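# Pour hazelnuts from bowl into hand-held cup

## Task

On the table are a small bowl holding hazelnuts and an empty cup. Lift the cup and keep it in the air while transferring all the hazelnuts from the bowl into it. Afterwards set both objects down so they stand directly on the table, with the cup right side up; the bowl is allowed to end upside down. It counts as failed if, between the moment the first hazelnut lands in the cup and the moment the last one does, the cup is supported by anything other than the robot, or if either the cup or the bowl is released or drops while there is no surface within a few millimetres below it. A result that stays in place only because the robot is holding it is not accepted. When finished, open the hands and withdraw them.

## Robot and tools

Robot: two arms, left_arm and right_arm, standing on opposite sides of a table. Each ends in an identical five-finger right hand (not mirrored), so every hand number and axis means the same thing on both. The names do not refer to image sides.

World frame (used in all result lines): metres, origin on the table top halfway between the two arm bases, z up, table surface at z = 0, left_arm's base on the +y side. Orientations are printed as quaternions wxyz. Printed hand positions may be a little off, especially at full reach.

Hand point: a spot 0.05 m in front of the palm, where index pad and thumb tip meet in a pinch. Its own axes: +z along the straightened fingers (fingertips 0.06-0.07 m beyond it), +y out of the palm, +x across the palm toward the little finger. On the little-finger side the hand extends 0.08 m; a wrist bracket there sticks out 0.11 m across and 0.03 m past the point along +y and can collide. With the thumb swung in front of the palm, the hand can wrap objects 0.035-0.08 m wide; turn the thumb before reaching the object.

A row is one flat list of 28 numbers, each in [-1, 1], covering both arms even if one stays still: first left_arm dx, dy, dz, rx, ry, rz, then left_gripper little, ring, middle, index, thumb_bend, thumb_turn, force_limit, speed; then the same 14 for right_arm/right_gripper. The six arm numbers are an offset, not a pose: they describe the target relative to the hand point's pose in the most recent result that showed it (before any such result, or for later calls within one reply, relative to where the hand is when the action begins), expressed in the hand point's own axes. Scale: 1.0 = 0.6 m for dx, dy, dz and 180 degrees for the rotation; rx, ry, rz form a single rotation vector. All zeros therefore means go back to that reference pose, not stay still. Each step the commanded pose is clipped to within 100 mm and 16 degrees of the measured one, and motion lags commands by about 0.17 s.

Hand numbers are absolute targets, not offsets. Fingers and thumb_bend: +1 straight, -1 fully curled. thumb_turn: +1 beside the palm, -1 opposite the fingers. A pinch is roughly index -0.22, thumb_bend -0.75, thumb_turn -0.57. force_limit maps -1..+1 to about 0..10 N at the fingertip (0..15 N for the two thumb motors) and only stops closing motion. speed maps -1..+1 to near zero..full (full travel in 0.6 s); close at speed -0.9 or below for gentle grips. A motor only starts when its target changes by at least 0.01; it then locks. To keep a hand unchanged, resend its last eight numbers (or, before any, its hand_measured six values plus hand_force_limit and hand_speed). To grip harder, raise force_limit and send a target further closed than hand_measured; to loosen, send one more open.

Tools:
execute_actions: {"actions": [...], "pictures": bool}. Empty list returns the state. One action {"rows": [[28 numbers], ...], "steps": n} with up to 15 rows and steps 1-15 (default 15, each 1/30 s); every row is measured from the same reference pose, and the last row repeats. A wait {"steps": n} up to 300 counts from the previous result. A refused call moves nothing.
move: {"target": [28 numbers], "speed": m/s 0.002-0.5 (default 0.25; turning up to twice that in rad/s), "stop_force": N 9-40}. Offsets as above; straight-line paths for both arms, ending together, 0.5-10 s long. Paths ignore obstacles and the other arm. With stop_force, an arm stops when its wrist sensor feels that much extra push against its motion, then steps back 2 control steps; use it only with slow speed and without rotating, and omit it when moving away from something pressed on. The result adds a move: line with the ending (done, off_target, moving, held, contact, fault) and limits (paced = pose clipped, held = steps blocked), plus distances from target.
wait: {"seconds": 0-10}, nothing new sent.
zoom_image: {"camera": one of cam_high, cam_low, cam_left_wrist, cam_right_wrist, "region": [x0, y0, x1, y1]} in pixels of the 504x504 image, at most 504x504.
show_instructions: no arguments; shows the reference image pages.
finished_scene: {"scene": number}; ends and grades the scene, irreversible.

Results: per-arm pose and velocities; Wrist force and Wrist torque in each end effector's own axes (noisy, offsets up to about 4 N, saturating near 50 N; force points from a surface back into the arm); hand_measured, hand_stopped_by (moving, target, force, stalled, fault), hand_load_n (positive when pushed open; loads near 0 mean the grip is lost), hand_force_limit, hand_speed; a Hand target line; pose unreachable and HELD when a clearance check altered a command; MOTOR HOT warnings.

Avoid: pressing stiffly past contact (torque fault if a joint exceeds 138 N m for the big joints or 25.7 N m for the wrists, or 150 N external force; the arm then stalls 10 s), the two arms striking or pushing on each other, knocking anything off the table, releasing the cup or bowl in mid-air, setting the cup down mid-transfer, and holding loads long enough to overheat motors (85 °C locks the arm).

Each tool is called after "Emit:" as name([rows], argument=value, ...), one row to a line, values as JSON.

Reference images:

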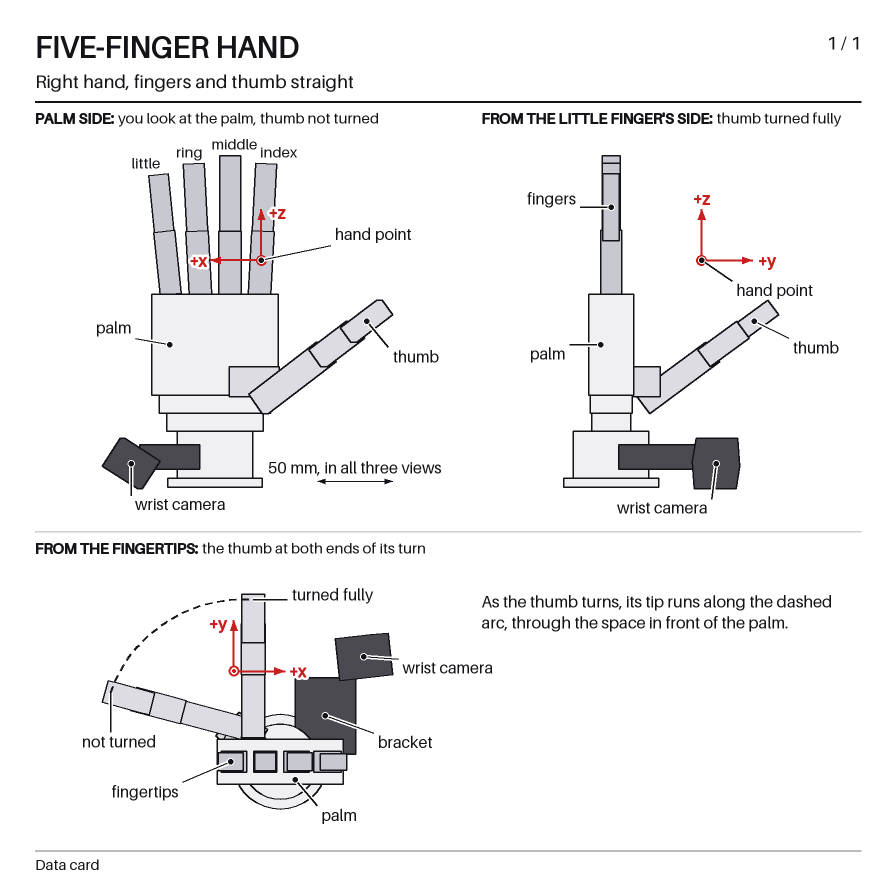

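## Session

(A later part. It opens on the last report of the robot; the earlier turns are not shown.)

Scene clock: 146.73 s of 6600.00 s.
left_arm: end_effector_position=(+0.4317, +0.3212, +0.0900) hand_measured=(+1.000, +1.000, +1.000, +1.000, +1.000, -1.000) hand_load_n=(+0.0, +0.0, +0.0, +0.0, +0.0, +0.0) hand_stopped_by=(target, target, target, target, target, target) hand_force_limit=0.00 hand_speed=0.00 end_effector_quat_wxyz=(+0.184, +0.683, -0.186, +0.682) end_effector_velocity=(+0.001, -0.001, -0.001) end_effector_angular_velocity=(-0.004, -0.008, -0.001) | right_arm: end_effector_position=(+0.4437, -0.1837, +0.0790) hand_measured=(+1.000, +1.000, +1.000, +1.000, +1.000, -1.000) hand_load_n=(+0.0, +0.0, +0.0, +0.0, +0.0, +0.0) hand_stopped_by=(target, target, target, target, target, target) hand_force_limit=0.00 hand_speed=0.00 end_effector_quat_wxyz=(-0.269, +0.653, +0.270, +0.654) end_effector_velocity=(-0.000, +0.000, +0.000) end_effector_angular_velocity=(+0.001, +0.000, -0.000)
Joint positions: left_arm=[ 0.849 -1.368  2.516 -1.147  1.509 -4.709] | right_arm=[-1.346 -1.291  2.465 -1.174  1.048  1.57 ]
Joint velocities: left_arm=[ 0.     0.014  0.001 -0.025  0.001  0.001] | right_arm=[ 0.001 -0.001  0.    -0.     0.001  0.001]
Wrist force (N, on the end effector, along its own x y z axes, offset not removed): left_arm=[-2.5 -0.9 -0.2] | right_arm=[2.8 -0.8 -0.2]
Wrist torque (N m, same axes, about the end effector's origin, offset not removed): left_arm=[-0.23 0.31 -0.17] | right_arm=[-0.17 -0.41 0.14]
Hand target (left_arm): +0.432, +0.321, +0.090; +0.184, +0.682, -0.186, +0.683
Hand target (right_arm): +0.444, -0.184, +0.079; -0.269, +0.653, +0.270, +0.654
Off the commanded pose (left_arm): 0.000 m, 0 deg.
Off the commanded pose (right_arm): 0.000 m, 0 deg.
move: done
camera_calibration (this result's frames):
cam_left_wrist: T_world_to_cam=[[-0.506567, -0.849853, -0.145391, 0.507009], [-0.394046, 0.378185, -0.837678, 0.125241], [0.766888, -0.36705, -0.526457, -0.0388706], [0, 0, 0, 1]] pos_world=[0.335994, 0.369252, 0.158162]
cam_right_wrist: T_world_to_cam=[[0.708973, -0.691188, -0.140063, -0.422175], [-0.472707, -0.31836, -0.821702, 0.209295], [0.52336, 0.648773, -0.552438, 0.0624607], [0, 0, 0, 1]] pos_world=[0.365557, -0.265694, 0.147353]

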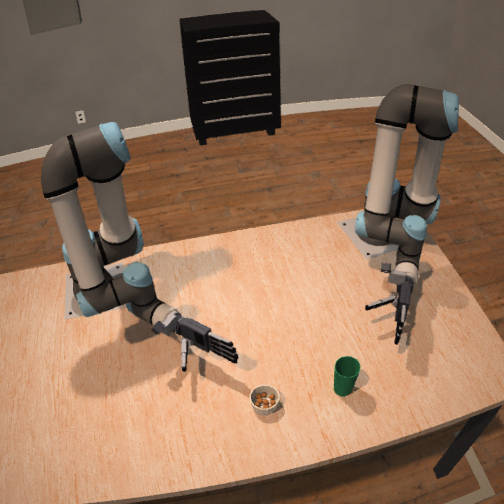

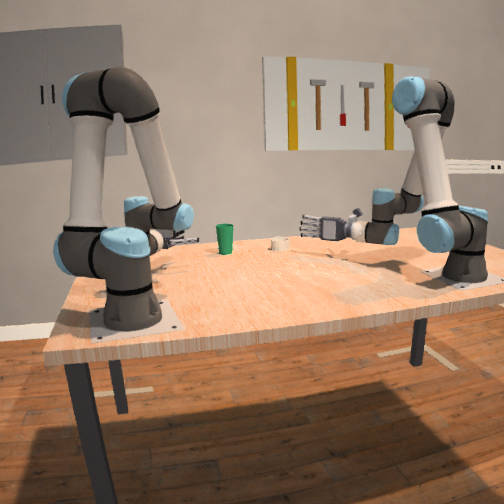

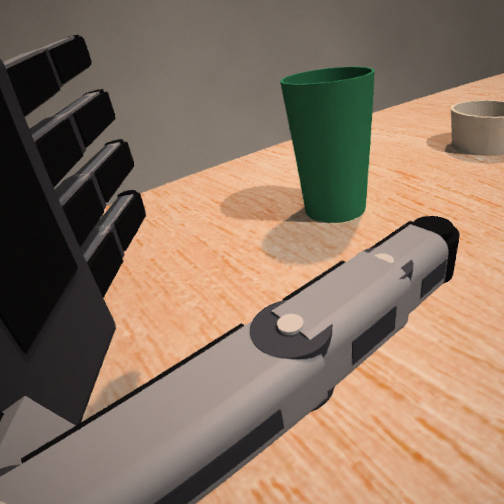

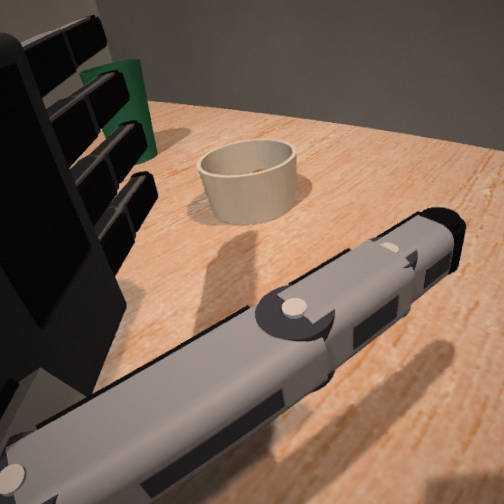

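Emit:
move(target=[-0.083,0.122,0.15,0,0,0,1,1,1,1,1,-1,0,0, -0.088,-0.025,0.09,0,0,0,1,1,1,1,1,-1,0,0], speed=0.1)

Scene clock: 164.00 s of 6600.00 s.
left_arm: end_effector_position=(+0.4723, +0.2130, +0.0396) hand_measured=(+1.000, +1.000, +1.000, +1.000, +1.000, -1.000) hand_load_n=(+0.0, +0.0, +0.0, +0.0, +0.0, +0.0) hand_stopped_by=(target, target, target, target, target, target) hand_force_limit=0.00 hand_speed=0.00 end_effector_quat_wxyz=(+0.184, +0.683, -0.186, +0.682) end_effector_velocity=(+0.001, -0.002, +0.000) end_effector_angular_velocity=(-0.002, -0.002, +0.000) | right_arm: end_effector_position=(+0.4715, -0.1351, +0.0265) hand_measured=(+1.000, +1.000, +1.000, +1.000, +1.000, -1.000) hand_load_n=(+0.0, +0.0, +0.0, +0.0, +0.0, +0.0) hand_stopped_by=(target, target, target, target, target, target) hand_force_limit=0.00 hand_speed=0.00 end_effector_quat_wxyz=(-0.269, +0.653, +0.270, +0.654) end_effector_velocity=(+0.001, +0.001, +0.001) end_effector_angular_velocity=(+0.001, -0.003, +0.000)
Joint positions: left_arm=[ 0.647 -1.101  2.34  -1.238  1.306 -4.71 ] | right_arm=[-1.221 -1.051  2.321 -1.27   1.173  1.569]
Joint velocities: left_arm=[-0.002  0.003 -0.005 -0.    -0.003 -0.   ] | right_arm=[ 0.002  0.001 -0.003 -0.001  0.002  0.   ]
Wrist force (N, on the end effector, along its own x y z axes, offset not removed): left_arm=[-1.8 -0.9 0.5] | right_arm=[1.2 0.4 -0.4]
Wrist torque (N m, same axes, about the end effector's origin, offset not removed): left_arm=[-0.29 0.20 -0.16] | right_arm=[0.05 -0.24 0.16]
Hand target (left_arm): +0.472, +0.213, +0.039; +0.184, +0.683, -0.186, +0.682
Hand target (right_arm): +0.472, -0.135, +0.026; -0.269, +0.653, +0.270, +0.654
Off the commanded pose (left_arm): 0.000 m, 0 deg.
Off the commanded pose (right_arm): 0.000 m, 0 deg.
After step 90, 12.47 s passed at rest.
move: done
camera_calibration (this result's frames):
cam_left_wrist: T_world_to_cam=[[-0.506622, -0.849885, -0.145013, 0.428312], [-0.394249, 0.377946, -0.83769, 0.140073], [0.766747, -0.367221, -0.526543, -0.136072], [0, 0, 0, 1]] pos_world=[0.376549, 0.261107, 0.1078]
cam_right_wrist: T_world_to_cam=[[0.709, -0.691196, -0.139879, -0.415643], [-0.472648, -0.318541, -0.821666, 0.194701], [0.523376, 0.648675, -0.552538, -0.012613], [0, 0, 0, 1]] pos_world=[0.393317, -0.217089, 0.0948708]

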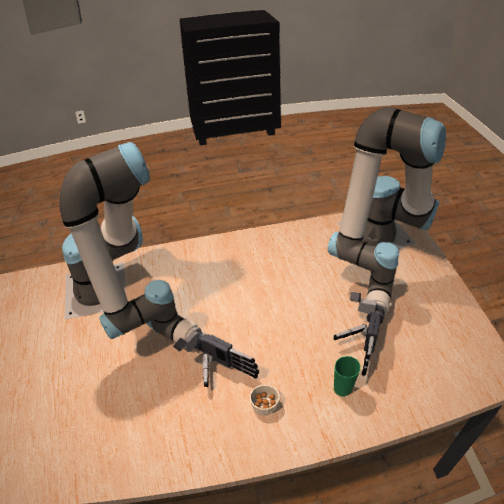

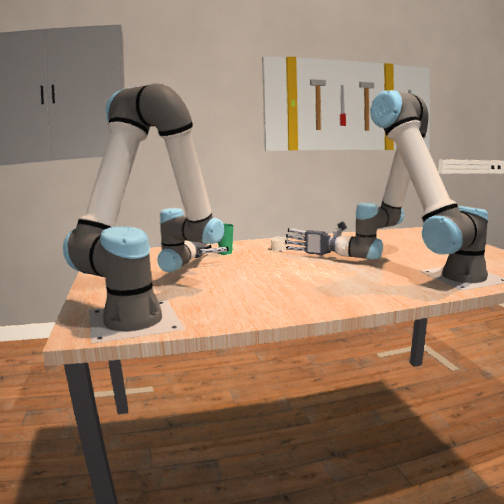

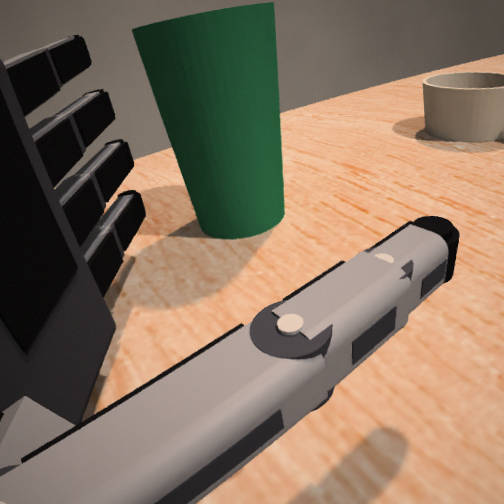

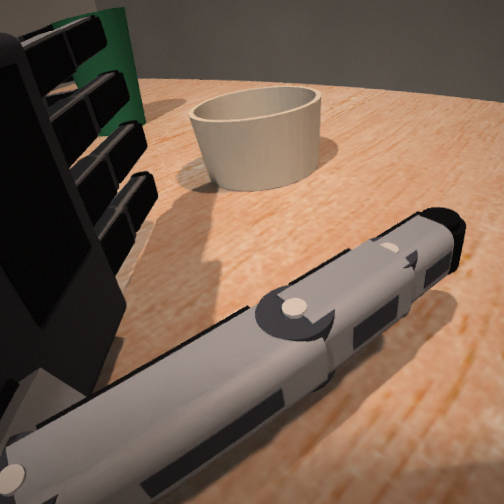

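Emit:
move(target=[0,-0.013,0.17,0,0,0,1,1,1,1,1,-1,0,0, -0.004,-0.012,0.19,0,0,0,1,1,1,1,1,-1,0,0], speed=0.06)

Scene clock: 180.13 s of 6600.00 s.
left_arm: end_effector_position=(+0.5640, +0.1685, +0.0393) hand_measured=(+1.000, +1.000, +1.000, +1.000, +1.000, -1.000) hand_load_n=(+0.0, +0.0, +0.0, +0.0, +0.0, +0.0) hand_stopped_by=(target, target, target, target, target, target) hand_force_limit=0.00 hand_speed=0.00 end_effector_quat_wxyz=(+0.184, +0.683, -0.186, +0.682) end_effector_velocity=(+0.002, -0.001, +0.001) end_effector_angular_velocity=(-0.001, -0.001, +0.001) | right_arm: end_effector_position=(+0.5470, -0.0499, +0.0244) hand_measured=(+1.000, +1.000, +1.000, +1.000, +1.000, -1.000) hand_load_n=(+0.0, +0.0, +0.0, +0.0, +0.0, +0.0) hand_stopped_by=(target, target, target, target, target, target) hand_force_limit=0.00 hand_speed=0.00 end_effector_quat_wxyz=(-0.269, +0.653, +0.270, +0.654) end_effector_velocity=(+0.002, +0.002, +0.001) end_effector_angular_velocity=(+0.000, -0.001, +0.001)
Joint positions: left_arm=[ 0.728 -0.973  2.041 -1.066  1.387 -4.71 ] | right_arm=[-1.105 -0.913  1.984 -1.071  1.288  1.569]
Joint velocities: left_arm=[ 0.001  0.002 -0.008  0.005  0.    -0.   ] | right_arm=[ 0.002  0.003 -0.009  0.005  0.    -0.001]
Wrist force (N, on the end effector, along its own x y z axes, offset not removed): left_arm=[-1.1 -2.0 0.8] | right_arm=[1.4 1.3 -0.8]
Wrist torque (N m, same axes, about the end effector's origin, offset not removed): left_arm=[-0.46 0.03 -0.15] | right_arm=[0.33 -0.31 0.24]
Hand target (left_arm): +0.564, +0.168, +0.039; +0.184, +0.683, -0.186, +0.682
Hand target (right_arm): +0.547, -0.050, +0.024; -0.269, +0.653, +0.270, +0.654
Off the commanded pose (left_arm): 0.000 m, 0 deg.
Off the commanded pose (right_arm): 0.000 m, 0 deg.
After step 90, 10.80 s passed at rest.
move: done
camera_calibration (this result's frames):
cam_left_wrist: T_world_to_cam=[[-0.50658, -0.849879, -0.145198, 0.436911], [-0.394132, 0.378044, -0.837701, 0.192765], [0.766835, -0.367135, -0.526474, -0.222965], [0, 0, 0, 1]] pos_world=[0.468283, 0.21659, 0.107533]
cam_right_wrist: T_world_to_cam=[[0.709034, -0.691195, -0.13971, -0.410606], [-0.472556, -0.318669, -0.82167, 0.25574], [0.523413, 0.648613, -0.552576, -0.108632], [0, 0, 0, 1]] pos_world=[0.468845, -0.131852, 0.0927407]

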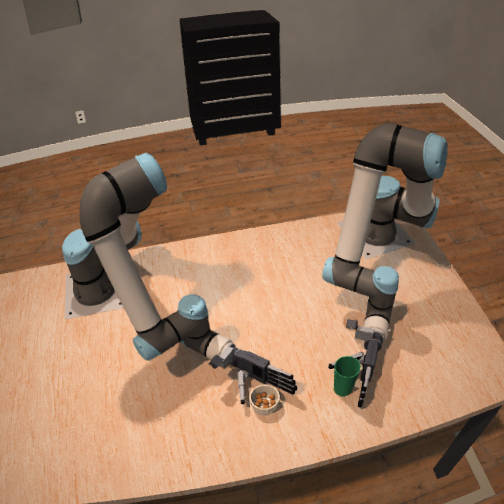

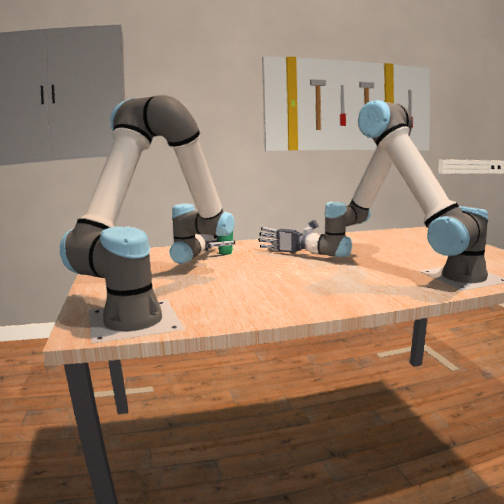

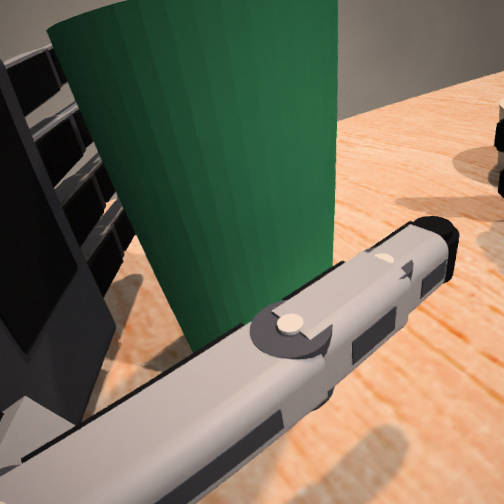

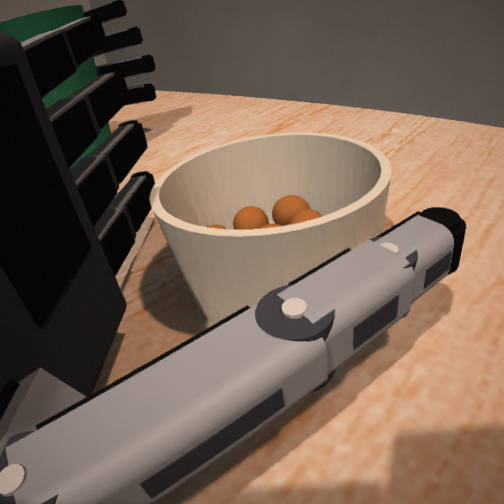

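Emit:
move(target=[0,0.01,0.033,0,0,0,1,1,1,1,1,-1,0,0, 0,0.016,0.022,0,0,0,1,1,1,1,1,-1,0,0], speed=0.03)

Emit:
zoom_image(camera="cam_high", region=[210, 320, 400, 440])

Scene clock: 191.90 s of 6600.00 s.
left_arm: end_effector_position=(+0.5779, +0.1536, +0.0393) hand_measured=(+1.000, +1.000, +1.000, +1.000, +1.000, -1.000) hand_load_n=(+0.0, +0.0, +0.0, +0.0, +0.0, +0.0) hand_stopped_by=(target, target, target, target, target, target) hand_force_limit=0.00 hand_speed=0.00 end_effector_quat_wxyz=(+0.184, +0.683, -0.186, +0.682) end_effector_velocity=(+0.002, -0.001, -0.000) end_effector_angular_velocity=(+0.000, +0.001, +0.002) | right_arm: end_effector_position=(+0.5629, -0.0474, +0.0244) hand_measured=(+1.000, +1.000, +1.000, +1.000, +1.000, -1.000) hand_load_n=(+0.0, +0.0, +0.0, +0.0, +0.0, +0.0) hand_stopped_by=(target, target, target, target, target, target) hand_force_limit=0.00 hand_speed=0.00 end_effector_quat_wxyz=(-0.269, +0.653, +0.270, +0.654) end_effector_velocity=(+0.002, -0.000, +0.000) end_effector_angular_velocity=(-0.000, -0.000, -0.000)
Joint positions: left_arm=[ 0.723 -0.948  1.984 -1.034  1.382 -4.71 ] | right_arm=[-1.117 -0.897  1.944 -1.048  1.277  1.569]
Joint velocities: left_arm=[ 0.     0.003 -0.007  0.004 -0.001 -0.   ] | right_arm=[-0.002  0.002 -0.005  0.003 -0.002 -0.   ]
Wrist force (N, on the end effector, along its own x y z axes, offset not removed): left_arm=[-1.2 -1.0 0.1] | right_arm=[1.6 2.3 -0.4]
Wrist torque (N m, same axes, about the end effector's origin, offset not removed): left_arm=[-0.28 0.09 -0.16] | right_arm=[0.30 -0.30 0.30]
Hand target (left_arm): +0.578, +0.153, +0.039; +0.184, +0.683, -0.186, +0.682
Hand target (right_arm): +0.563, -0.047, +0.024; -0.269, +0.653, +0.270, +0.654
Off the commanded pose (left_arm): 0.000 m, 0 deg.
Off the commanded pose (right_arm): 0.000 m, 0 deg.
After step 90, 7.73 s passed at rest.
move: done
camera_calibration (this result's frames):
cam_left_wrist: T_world_to_cam=[[-0.506576, -0.849887, -0.145163, 0.431212], [-0.394138, 0.378011, -0.837713, 0.203821], [0.766835, -0.367151, -0.526464, -0.23912], [0, 0, 0, 1]] pos_world=[0.482141, 0.201642, 0.107452]
cam_right_wrist: T_world_to_cam=[[0.709036, -0.691198, -0.13969, -0.420163], [-0.472537, -0.318672, -0.82168, 0.264066], [0.523428, 0.648609, -0.552566, -0.118551], [0, 0, 0, 1]] pos_world=[0.484745, -0.129372, 0.092778]

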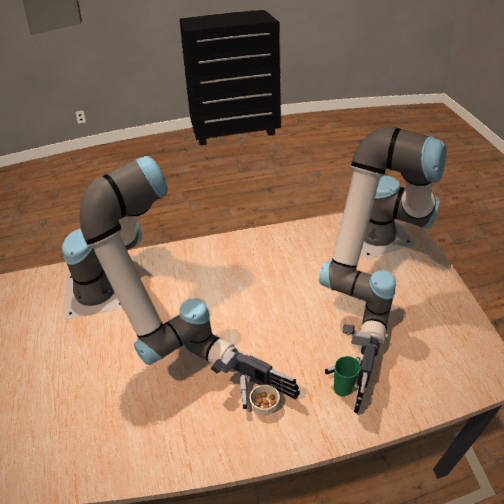

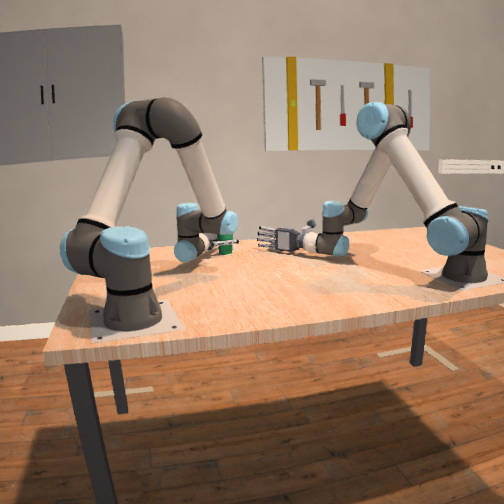

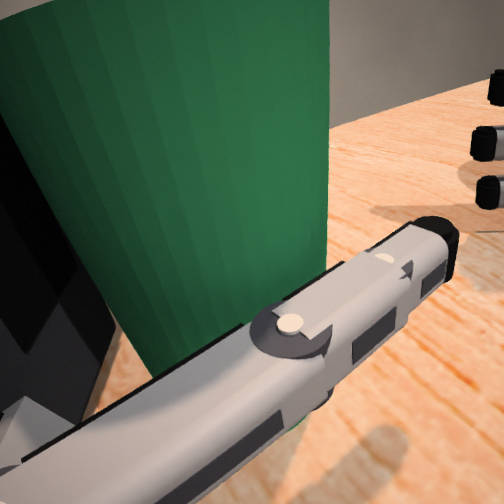

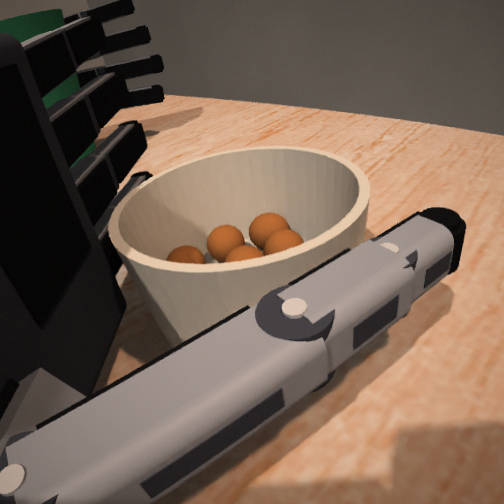

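Region (210, 320, 400, 440) of cam_high's 504x504 image, scaled by 2.653, with more detail than that image has; it fills the top 318 rows of this view, and the rest is white.

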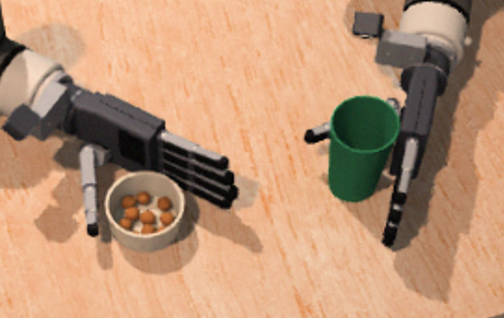

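Emit:
move(target=[0,0,0.008,0,0,0,1,1,1,1,1,-1,0,0, 0,0,0.02,0,0,0,1,1,1,1,1,-1,0,0], speed=0.03)

Emit:
move(target=[0,0,0,0,0,0,-1,-1,-1,-1,-1,-1,0.2,-0.8, 0,0,0,0,0,0,1,1,-1,-1,-1,-1,0.4,-0.8])

Emit:
zoom_image(camera="cam_high", region=[210, 320, 400, 440])

Scene clock: 202.07 s of 6600.00 s.
left_arm: end_effector_position=(+0.5819, +0.1512, +0.0392) hand_measured=(+1.000, +1.000, +1.000, +1.000, +1.000, -1.000) hand_load_n=(+0.0, +0.0, +0.0, +0.0, +0.0, +0.0) hand_stopped_by=(target, target, target, target, target, target) hand_force_limit=0.00 hand_speed=0.00 end_effector_quat_wxyz=(+0.184, +0.683, -0.186, +0.682) end_effector_velocity=(+0.000, -0.001, +0.000) end_effector_angular_velocity=(-0.001, -0.000, -0.002) | right_arm: end_effector_position=(+0.5712, -0.0392, +0.0244) hand_measured=(+1.000, +1.000, +1.000, +1.000, +1.000, -1.000) hand_load_n=(+0.0, +0.0, +0.0, +0.0, +0.0, +0.0) hand_stopped_by=(target, target, target, target, target, target) hand_force_limit=0.00 hand_speed=0.00 end_effector_quat_wxyz=(-0.269, +0.653, +0.270, +0.654) end_effector_velocity=(+0.002, +0.001, -0.000) end_effector_angular_velocity=(-0.000, +0.000, -0.001)
Joint positions: left_arm=[ 0.725 -0.941  1.969 -1.027  1.384 -4.71 ] | right_arm=[-1.11  -0.881  1.908 -1.027  1.284  1.569]
Joint velocities: left_arm=[-0.     0.001 -0.003  0.002  0.002 -0.   ] | right_arm=[ 0.001  0.004 -0.008  0.005  0.002 -0.   ]
Wrist force (N, on the end effector, along its own x y z axes, offset not removed): left_arm=[-1.5 -1.1 -0.3] | right_arm=[0.6 0.6 -1.4]
Wrist torque (N m, same axes, about the end effector's origin, offset not removed): left_arm=[-0.31 0.11 -0.15] | right_arm=[0.04 -0.10 0.07]
Hand target (left_arm): +0.582, +0.151, +0.039; +0.184, +0.683, -0.186, +0.682
Hand target (right_arm): +0.571, -0.039, +0.024; -0.269, +0.653, +0.270, +0.654
Off the commanded pose (left_arm): 0.000 m, 0 deg.
Off the commanded pose (right_arm): 0.000 m, 0 deg.
After step 90, 6.37 s passed at rest.
move: done
camera_calibration (this result's frames):
cam_left_wrist: T_world_to_cam=[[-0.506574, -0.849888, -0.145169, 0.431248], [-0.394133, 0.378012, -0.837715, 0.206292], [0.76684, -0.367149, -0.526459, -0.243098], [0, 0, 0, 1]] pos_world=[0.486183, 0.199279, 0.107437]
cam_right_wrist: T_world_to_cam=[[0.709043, -0.691184, -0.139724, -0.42034], [-0.472546, -0.318651, -0.821683, 0.270637], [0.52341, 0.648635, -0.552553, -0.128211], [0, 0, 0, 1]] pos_world=[0.493035, -0.121131, 0.0928026]

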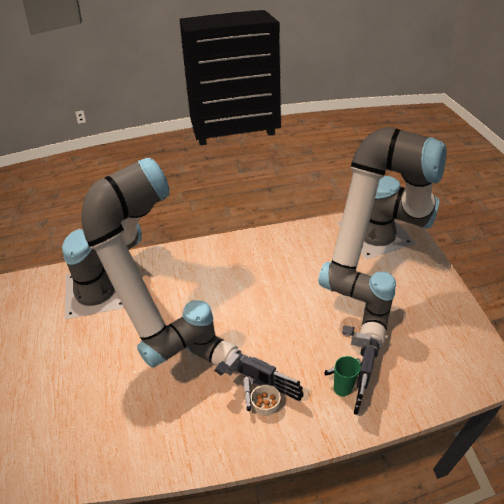

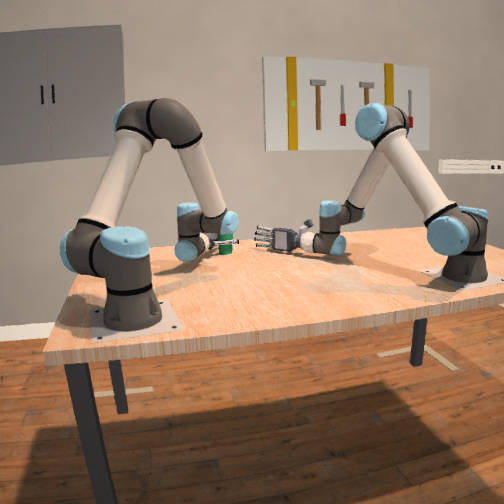

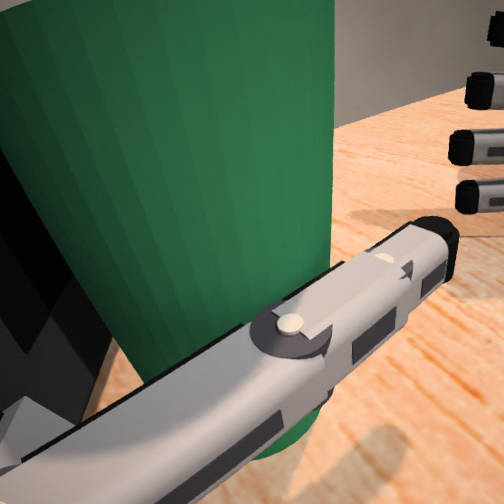

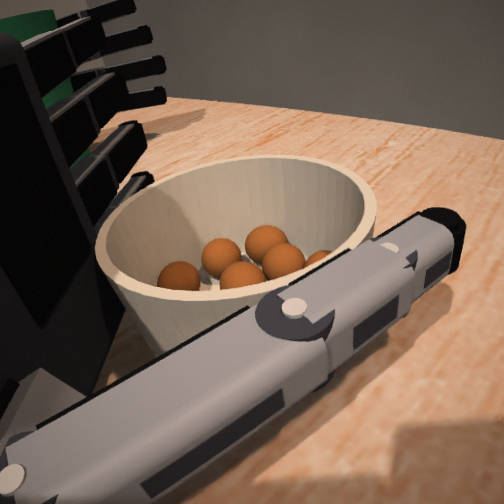

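Scene clock: 205.50 s of 6600.00 s.
left_arm: end_effector_position=(+0.5819, +0.1512, +0.0393) hand_measured=(+0.058, +0.026, -0.018, -0.052, +0.388, -1.000) hand_load_n=(+1.0, +2.5, +5.5, +7.5, +13.0, +2.0) hand_stopped_by=(force, force, force, force, force, target) hand_force_limit=0.20 hand_speed=-0.80 end_effector_quat_wxyz=(+0.184, +0.683, -0.186, +0.682) end_effector_velocity=(+0.000, +0.001, -0.001) end_effector_angular_velocity=(+0.001, +0.001, +0.001) | right_arm: end_effector_position=(+0.5712, -0.0392, +0.0244) hand_measured=(+1.000, +1.000, +0.348, +0.304, +0.642, -1.000) hand_load_n=(+0.0, +0.0, +5.0, +7.5, +18.0, +1.5) hand_stopped_by=(target, target, force, force, force, target) hand_force_limit=0.40 hand_speed=-0.80 end_effector_quat_wxyz=(-0.269, +0.653, +0.270, +0.654) end_effector_velocity=(+0.000, -0.000, +0.000) end_effector_angular_velocity=(-0.000, -0.001, -0.001)
Joint positions: left_arm=[ 0.725 -0.942  1.969 -1.027  1.384 -4.71 ] | right_arm=[-1.11  -0.881  1.908 -1.027  1.284  1.569]
Joint velocities: left_arm=[ 0.001  0.001  0.    -0.    -0.     0.   ] | right_arm=[ 0.     0.    -0.    -0.     0.001 -0.001]
Wrist force (N, on the end effector, along its own x y z axes, offset not removed): left_arm=[-0.9 -1.1 0.8] | right_arm=[1.2 -1.8 -1.5]
Wrist torque (N m, same axes, about the end effector's origin, offset not removed): left_arm=[-0.33 0.28 -0.16] | right_arm=[-0.08 -0.22 0.06]
Hand target (left_arm): +0.582, +0.151, +0.039; +0.184, +0.683, -0.186, +0.682
Hand target (right_arm): +0.571, -0.039, +0.024; -0.269, +0.653, +0.270, +0.654
Off the commanded pose (left_arm): 0.000 m, 0 deg.
Off the commanded pose (right_arm): 0.000 m, 0 deg.
move: done
camera_calibration (this result's frames):
cam_left_wrist: T_world_to_cam=[[-0.506565, -0.849895, -0.145154, 0.431254], [-0.39408, 0.377966, -0.837761, 0.206311], [0.766872, -0.367178, -0.526391, -0.243101], [0, 0, 0, 1]] pos_world=[0.486189, 0.199281, 0.107471]
cam_right_wrist: T_world_to_cam=[[0.709068, -0.69116, -0.139713, -0.420345], [-0.472509, -0.318649, -0.821704, 0.270635], [0.52341, 0.64866, -0.552523, -0.128205], [0, 0, 0, 1]] pos_world=[0.493034, -0.121126, 0.0928176]

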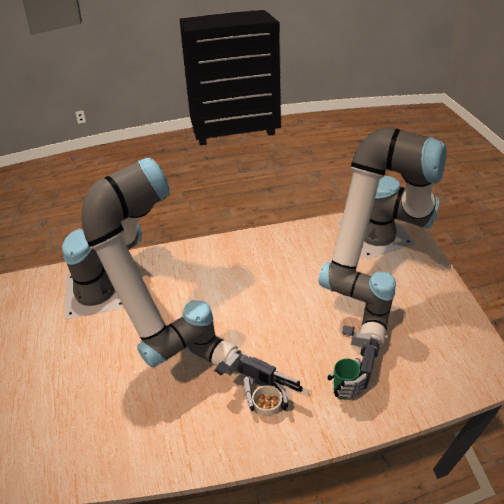

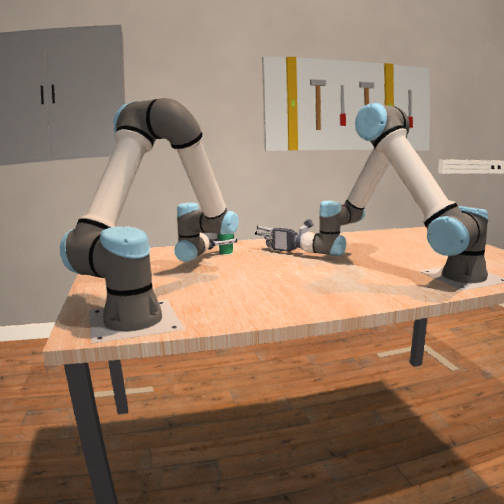

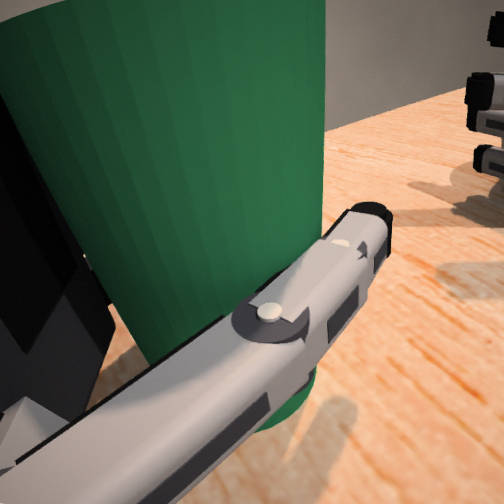

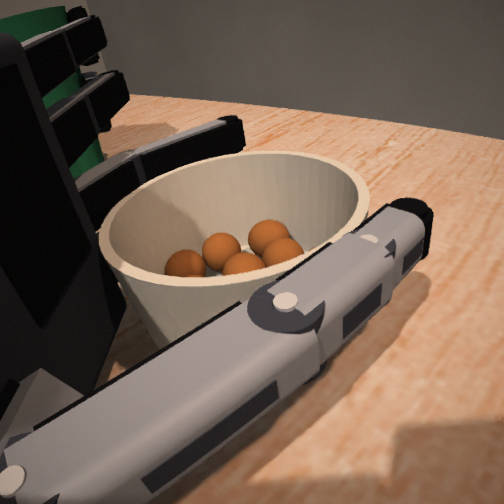

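Region (210, 320, 400, 440) of cam_high's 504x504 image, scaled by 2.653, with more detail than that image has; it fills the top 318 rows of this view, and the rest is white.

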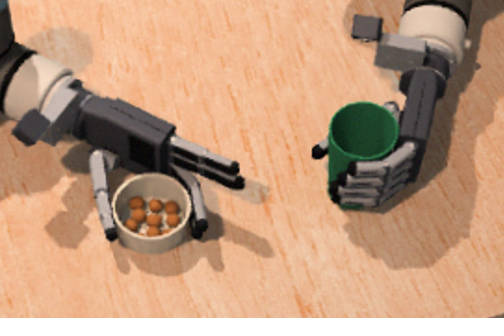

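Emit:
move(target=[0.08,0,0,0,0,0,-1,-1,-1,-1,-1,-1,0.2,-0.8, 0.38,0,0,0,0,0,1,1,-1,-1,-1,-1,0.4,-0.8], speed=0.08)

Scene clock: 218.67 s of 6600.00 s.
left_arm: end_effector_position=(+0.5819, +0.1510, +0.0873) hand_measured=(+0.058, +0.026, -0.018, -0.052, +0.388, -1.000) hand_load_n=(+1.0, +2.0, +5.0, +7.5, +12.5, +3.0) hand_stopped_by=(force, force, force, force, force, target) hand_force_limit=0.20 hand_speed=-0.80 end_effector_quat_wxyz=(+0.184, +0.683, -0.186, +0.682) end_effector_velocity=(+0.000, +0.001, -0.002) end_effector_angular_velocity=(+0.002, +0.002, +0.001) | right_arm: end_effector_position=(+0.5707, -0.0394, +0.2520) hand_measured=(+1.000, +1.000, +0.348, +0.304, +0.642, -1.000) hand_load_n=(+0.0, +0.0, +4.5, +7.5, +18.0, +2.5) hand_stopped_by=(target, target, force, force, force, target) hand_force_limit=0.40 hand_speed=-0.80 end_effector_quat_wxyz=(-0.269, +0.653, +0.270, +0.654) end_effector_velocity=(+0.000, -0.000, +0.002) end_effector_angular_velocity=(-0.001, +0.001, +0.000)
Joint positions: left_arm=[ 0.724 -1.042  1.959 -0.915  1.384 -4.71 ] | right_arm=[-1.11  -1.266  1.759 -0.493  1.284  1.569]
Joint velocities: left_arm=[ 0.001  0.002 -0.     0.001 -0.     0.   ] | right_arm=[-0.001 -0.002 -0.004  0.007 -0.001 -0.   ]
Wrist force (N, on the end effector, along its own x y z axes, offset not removed): left_arm=[-1.6 -1.0 0.2] | right_arm=[1.0 -0.9 -1.2]
Wrist torque (N m, same axes, about the end effector's origin, offset not removed): left_arm=[-0.32 0.06 -0.10] | right_arm=[0.01 -0.46 0.08]
Hand target (left_arm): +0.582, +0.151, +0.087; +0.184, +0.683, -0.186, +0.682
Hand target (right_arm): +0.571, -0.039, +0.252; -0.269, +0.653, +0.270, +0.654
Off the commanded pose (left_arm): 0.000 m, 0 deg.
Off the commanded pose (right_arm): 0.001 m, 0 deg.
After step 90, 6.83 s passed at rest.
move: done
camera_calibration (this result's frames):
cam_left_wrist: T_world_to_cam=[[-0.506564, -0.849895, -0.14516, 0.438001], [-0.394074, 0.377968, -0.837762, 0.246606], [0.766876, -0.367176, -0.526387, -0.217952], [0, 0, 0, 1]] pos_world=[0.486199, 0.199019, 0.15545]
cam_right_wrist: T_world_to_cam=[[0.709076, -0.691125, -0.139852, -0.388353], [-0.472549, -0.318543, -0.821722, 0.457315], [0.523363, 0.64875, -0.552461, -0.00207382], [0, 0, 0, 1]] pos_world=[0.49256, -0.12138, 0.320328]

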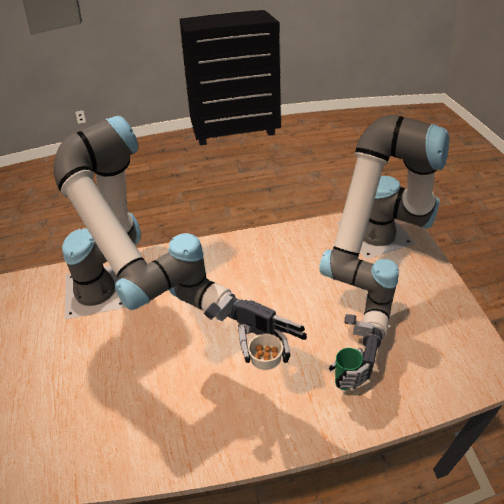

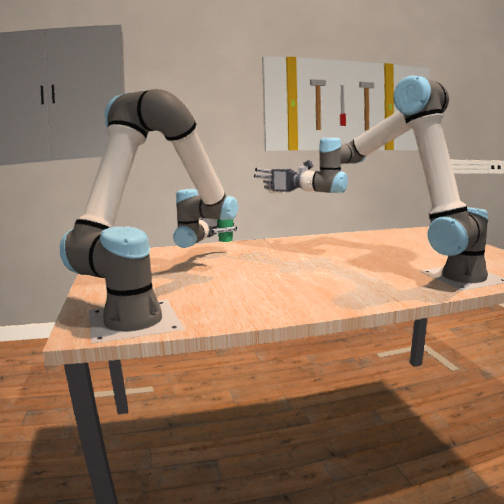

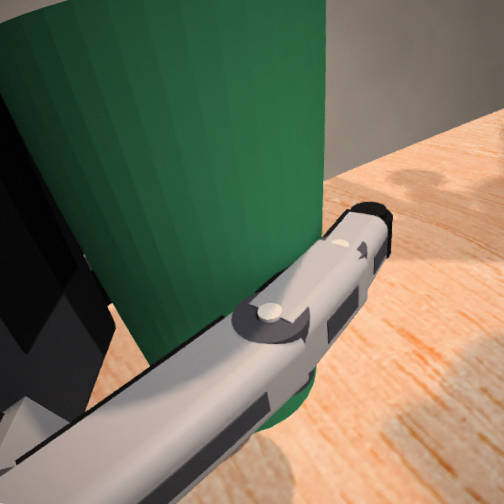

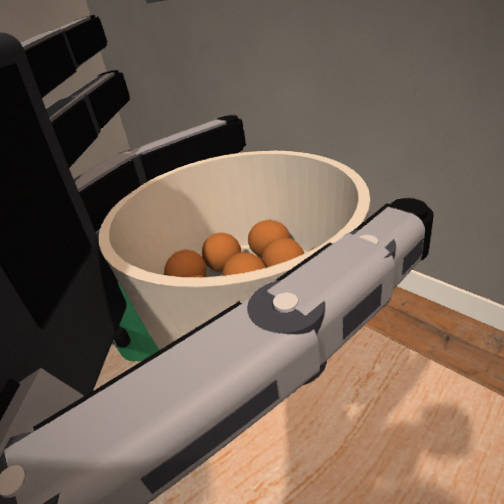

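Emit:
move(target=[0,0.259,-0.031,-0.25,0,0,-1,-1,-1,-1,-1,-1,0.2,-0.8, 0,-0.237,0.018,0.194,0,0,1,1,-1,-1,-1,-1,0.4,-0.8], speed=0.08)

Emit:
move(target=[0,0,0,0,0,0,-1,-1,-1,-1,-1,-1,0.2,-0.8, -0.04,0,0,0,0,0.28,1,1,-1,-1,-1,-1,0.4,-0.8], speed=0.12)

Emit:
zoom_image(camera="cam_high", region=[200, 250, 400, 410])

Emit:
zoom_image(camera="cam_low", region=[170, 140, 350, 270])

Scene clock: 243.53 s of 6600.00 s.
left_arm: end_effector_position=(+0.4875, +0.0267, +0.0864) hand_measured=(+0.058, +0.026, -0.018, -0.052, +0.388, -1.000) hand_load_n=(+1.0, +2.0, +5.0, +7.5, +12.5, +3.0) hand_stopped_by=(force, force, force, force, force, target) hand_force_limit=0.20 hand_speed=-0.80 end_effector_quat_wxyz=(+0.431, +0.561, -0.433, +0.559) end_effector_velocity=(-0.002, -0.002, +0.000) end_effector_angular_velocity=(+0.000, +0.000, -0.014) | right_arm: end_effector_position=(+0.4784, +0.0690, +0.2520) hand_measured=(+1.000, +1.000, +0.348, +0.304, +0.642, -1.000) hand_load_n=(+0.0, +0.0, +4.5, +7.5, +18.0, +2.5) hand_stopped_by=(target, target, force, force, force, target) hand_force_limit=0.40 hand_speed=-0.80 end_effector_quat_wxyz=(-0.453, +0.543, +0.453, +0.544) end_effector_velocity=(-0.001, +0.002, -0.002) end_effector_angular_velocity=(-0.002, +0.002, +0.010)
Joint positions: left_arm=[ 0.764 -0.88   1.646 -0.761  2.208 -4.709] | right_arm=[-1.121 -1.219  1.694 -0.475  0.665  1.57 ]
Joint velocities: left_arm=[-0.001  0.004 -0.009  0.005  0.014 -0.   ] | right_arm=[ 0.     0.005 -0.004  0.001 -0.009 -0.   ]
Wrist force (N, on the end effector, along its own x y z axes, offset not removed): left_arm=[-2.3 -0.8 -0.2] | right_arm=[-0.7 0.6 0.1]
Wrist torque (N m, same axes, about the end effector's origin, offset not removed): left_arm=[-0.26 0.17 -0.14] | right_arm=[0.28 -0.14 0.07]
Hand target (left_arm): +0.487, +0.026, +0.086; +0.431, +0.561, -0.433, +0.559
Hand target (right_arm): +0.478, +0.069, +0.252; -0.453, +0.542, +0.454, +0.543
Off the commanded pose (left_arm): 0.001 m, 0 deg.
Off the commanded pose (right_arm): 0.000 m, 0 deg.
After step 90, 16.57 s passed at rest.
move: done
camera_calibration (this result's frames):
cam_left_wrist: T_world_to_cam=[[-0.959183, -0.243921, -0.143075, 0.488744], [-0.0144637, 0.547604, -0.836612, 0.066007], [0.282416, -0.800395, -0.528781, 0.0563028], [0, 0, 0, 1]] pos_world=[0.453848, 0.128133, 0.154921]
cam_right_wrist: T_world_to_cam=[[0.976869, -0.161897, -0.139703, -0.412591], [-0.205601, -0.531485, -0.821737, 0.335237], [0.0587867, 0.831452, -0.552477, 0.18564], [0, 0, 0, 1]] pos_world=[0.461059, -0.0429745, 0.320399]

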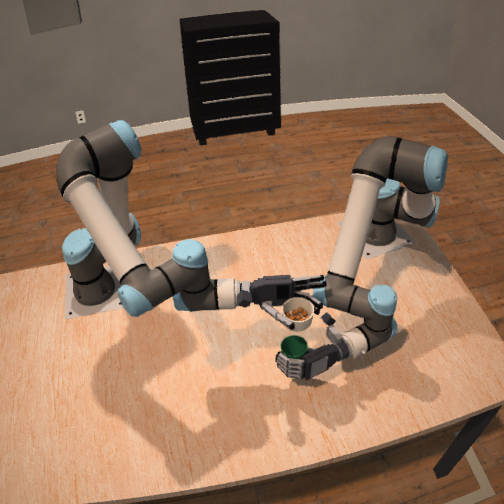

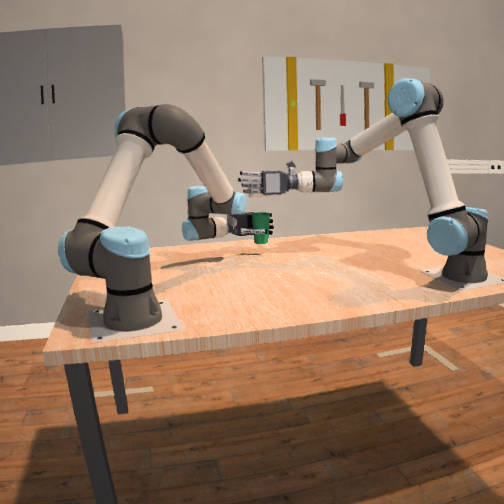

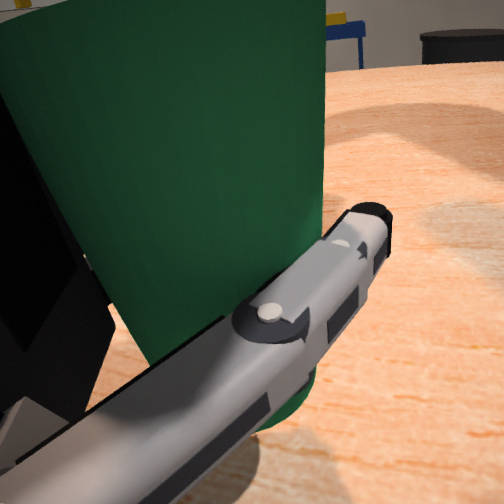

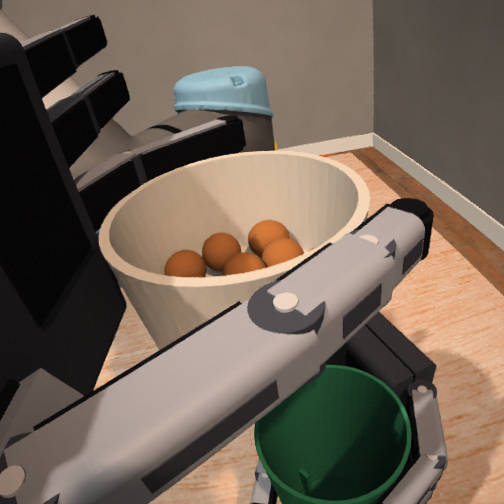

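Scene clock: 247.60 s of 6600.00 s.
left_arm: end_effector_position=(+0.4875, +0.0267, +0.0864) hand_measured=(+0.058, +0.026, -0.018, -0.052, +0.388, -1.000) hand_load_n=(+1.0, +2.0, +5.0, +7.5, +12.5, +3.0) hand_stopped_by=(force, force, force, force, force, target) hand_force_limit=0.20 hand_speed=-0.80 end_effector_quat_wxyz=(+0.431, +0.561, -0.433, +0.559) end_effector_velocity=(+0.000, -0.000, +0.001) end_effector_angular_velocity=(-0.000, -0.001, +0.000) | right_arm: end_effector_position=(+0.4784, +0.0691, +0.2281) hand_measured=(+1.000, +1.000, +0.348, +0.304, +0.642, -1.000) hand_load_n=(+0.0, +0.0, +4.5, +7.5, +18.5, +2.0) hand_stopped_by=(target, target, force, force, force, target) hand_force_limit=0.40 hand_speed=-0.80 end_effector_quat_wxyz=(-0.641, +0.684, +0.180, +0.300) end_effector_velocity=(+0.001, +0.000, -0.001) end_effector_angular_velocity=(+0.004, +0.017, -0.001)
Joint positions: left_arm=[ 0.764 -0.88   1.646 -0.761  2.208 -4.709] | right_arm=[-1.174 -1.168  1.588 -0.42   0.612  2.447]
Joint velocities: left_arm=[-0.    -0.001  0.     0.    -0.001 -0.   ] | right_arm=[-0.002  0.003 -0.001 -0.004 -0.     0.019]
Wrist force (N, on the end effector, along its own x y z axes, offset not removed): left_arm=[-1.8 -1.4 0.4] | right_arm=[0.3 1.7 0.0]
Wrist torque (N m, same axes, about the end effector's origin, offset not removed): left_arm=[-0.33 0.11 -0.12] | right_arm=[0.05 -0.25 0.03]
Hand target (left_arm): +0.488, +0.027, +0.086; +0.431, +0.561, -0.433, +0.559
Hand target (right_arm): +0.478, +0.069, +0.228; +0.641, -0.684, -0.179, -0.299
Off the commanded pose (left_arm): 0.000 m, 0 deg.
Off the commanded pose (right_arm): 0.000 m, 0 deg.
move: done
camera_calibration (this result's frames):
cam_left_wrist: T_world_to_cam=[[-0.959182, -0.243921, -0.143083, 0.488744], [-0.0144576, 0.547606, -0.836611, 0.0660034], [0.28242, -0.800394, -0.52878, 0.0563005], [0, 0, 0, 1]] pos_world=[0.453848, 0.128134, 0.154921]
cam_right_wrist: T_world_to_cam=[[0.51956, -0.0782662, -0.850842, -0.0407227], [-0.78938, -0.425083, -0.442927, 0.501161], [-0.327012, 0.901764, -0.282638, 0.290512], [0, 0, 0, 1]] pos_world=[0.511765, -0.0521254, 0.269439]

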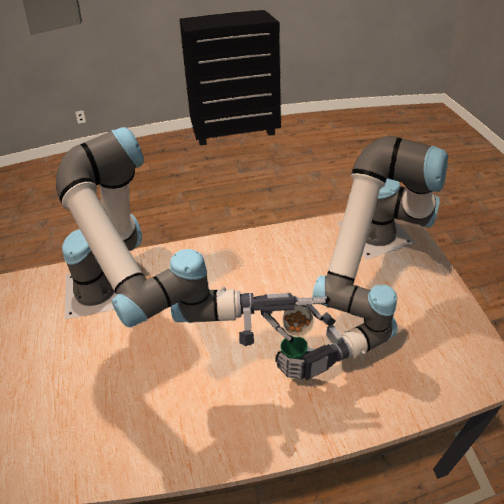

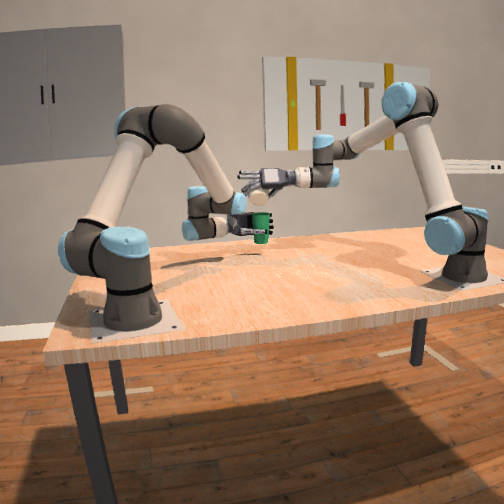

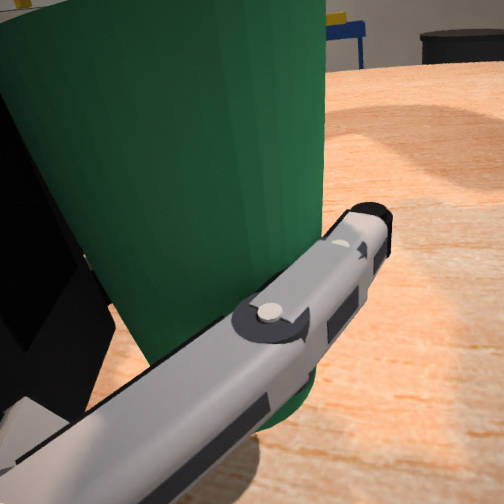

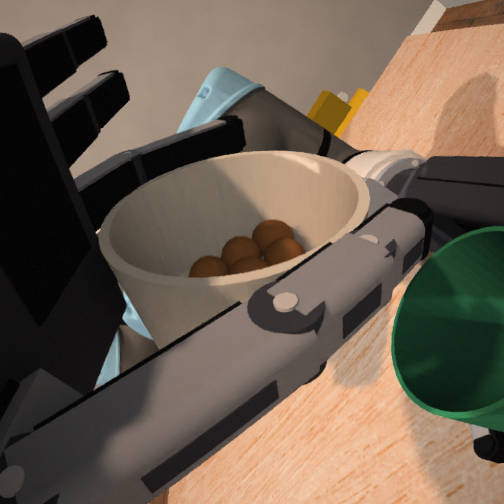

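Region (200, 250, 400, 410) of cam_high's 504x504 image, scaled by 2.520, with more detail than that image has; it fills the top 403 rows of this view, and the rest is white.

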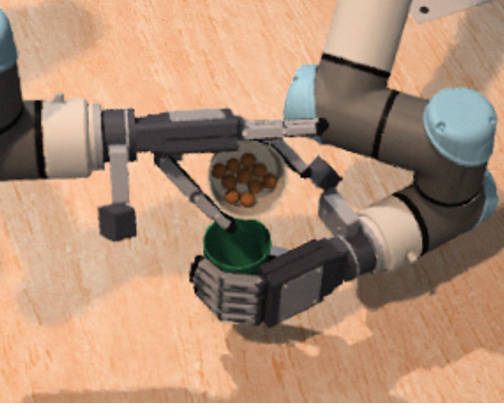

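Region (170, 140, 350, 270) of cam_low's 504x504 image, scaled by 2.800, with more detail than that image has.

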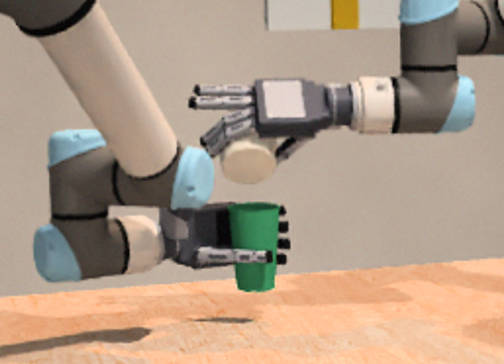

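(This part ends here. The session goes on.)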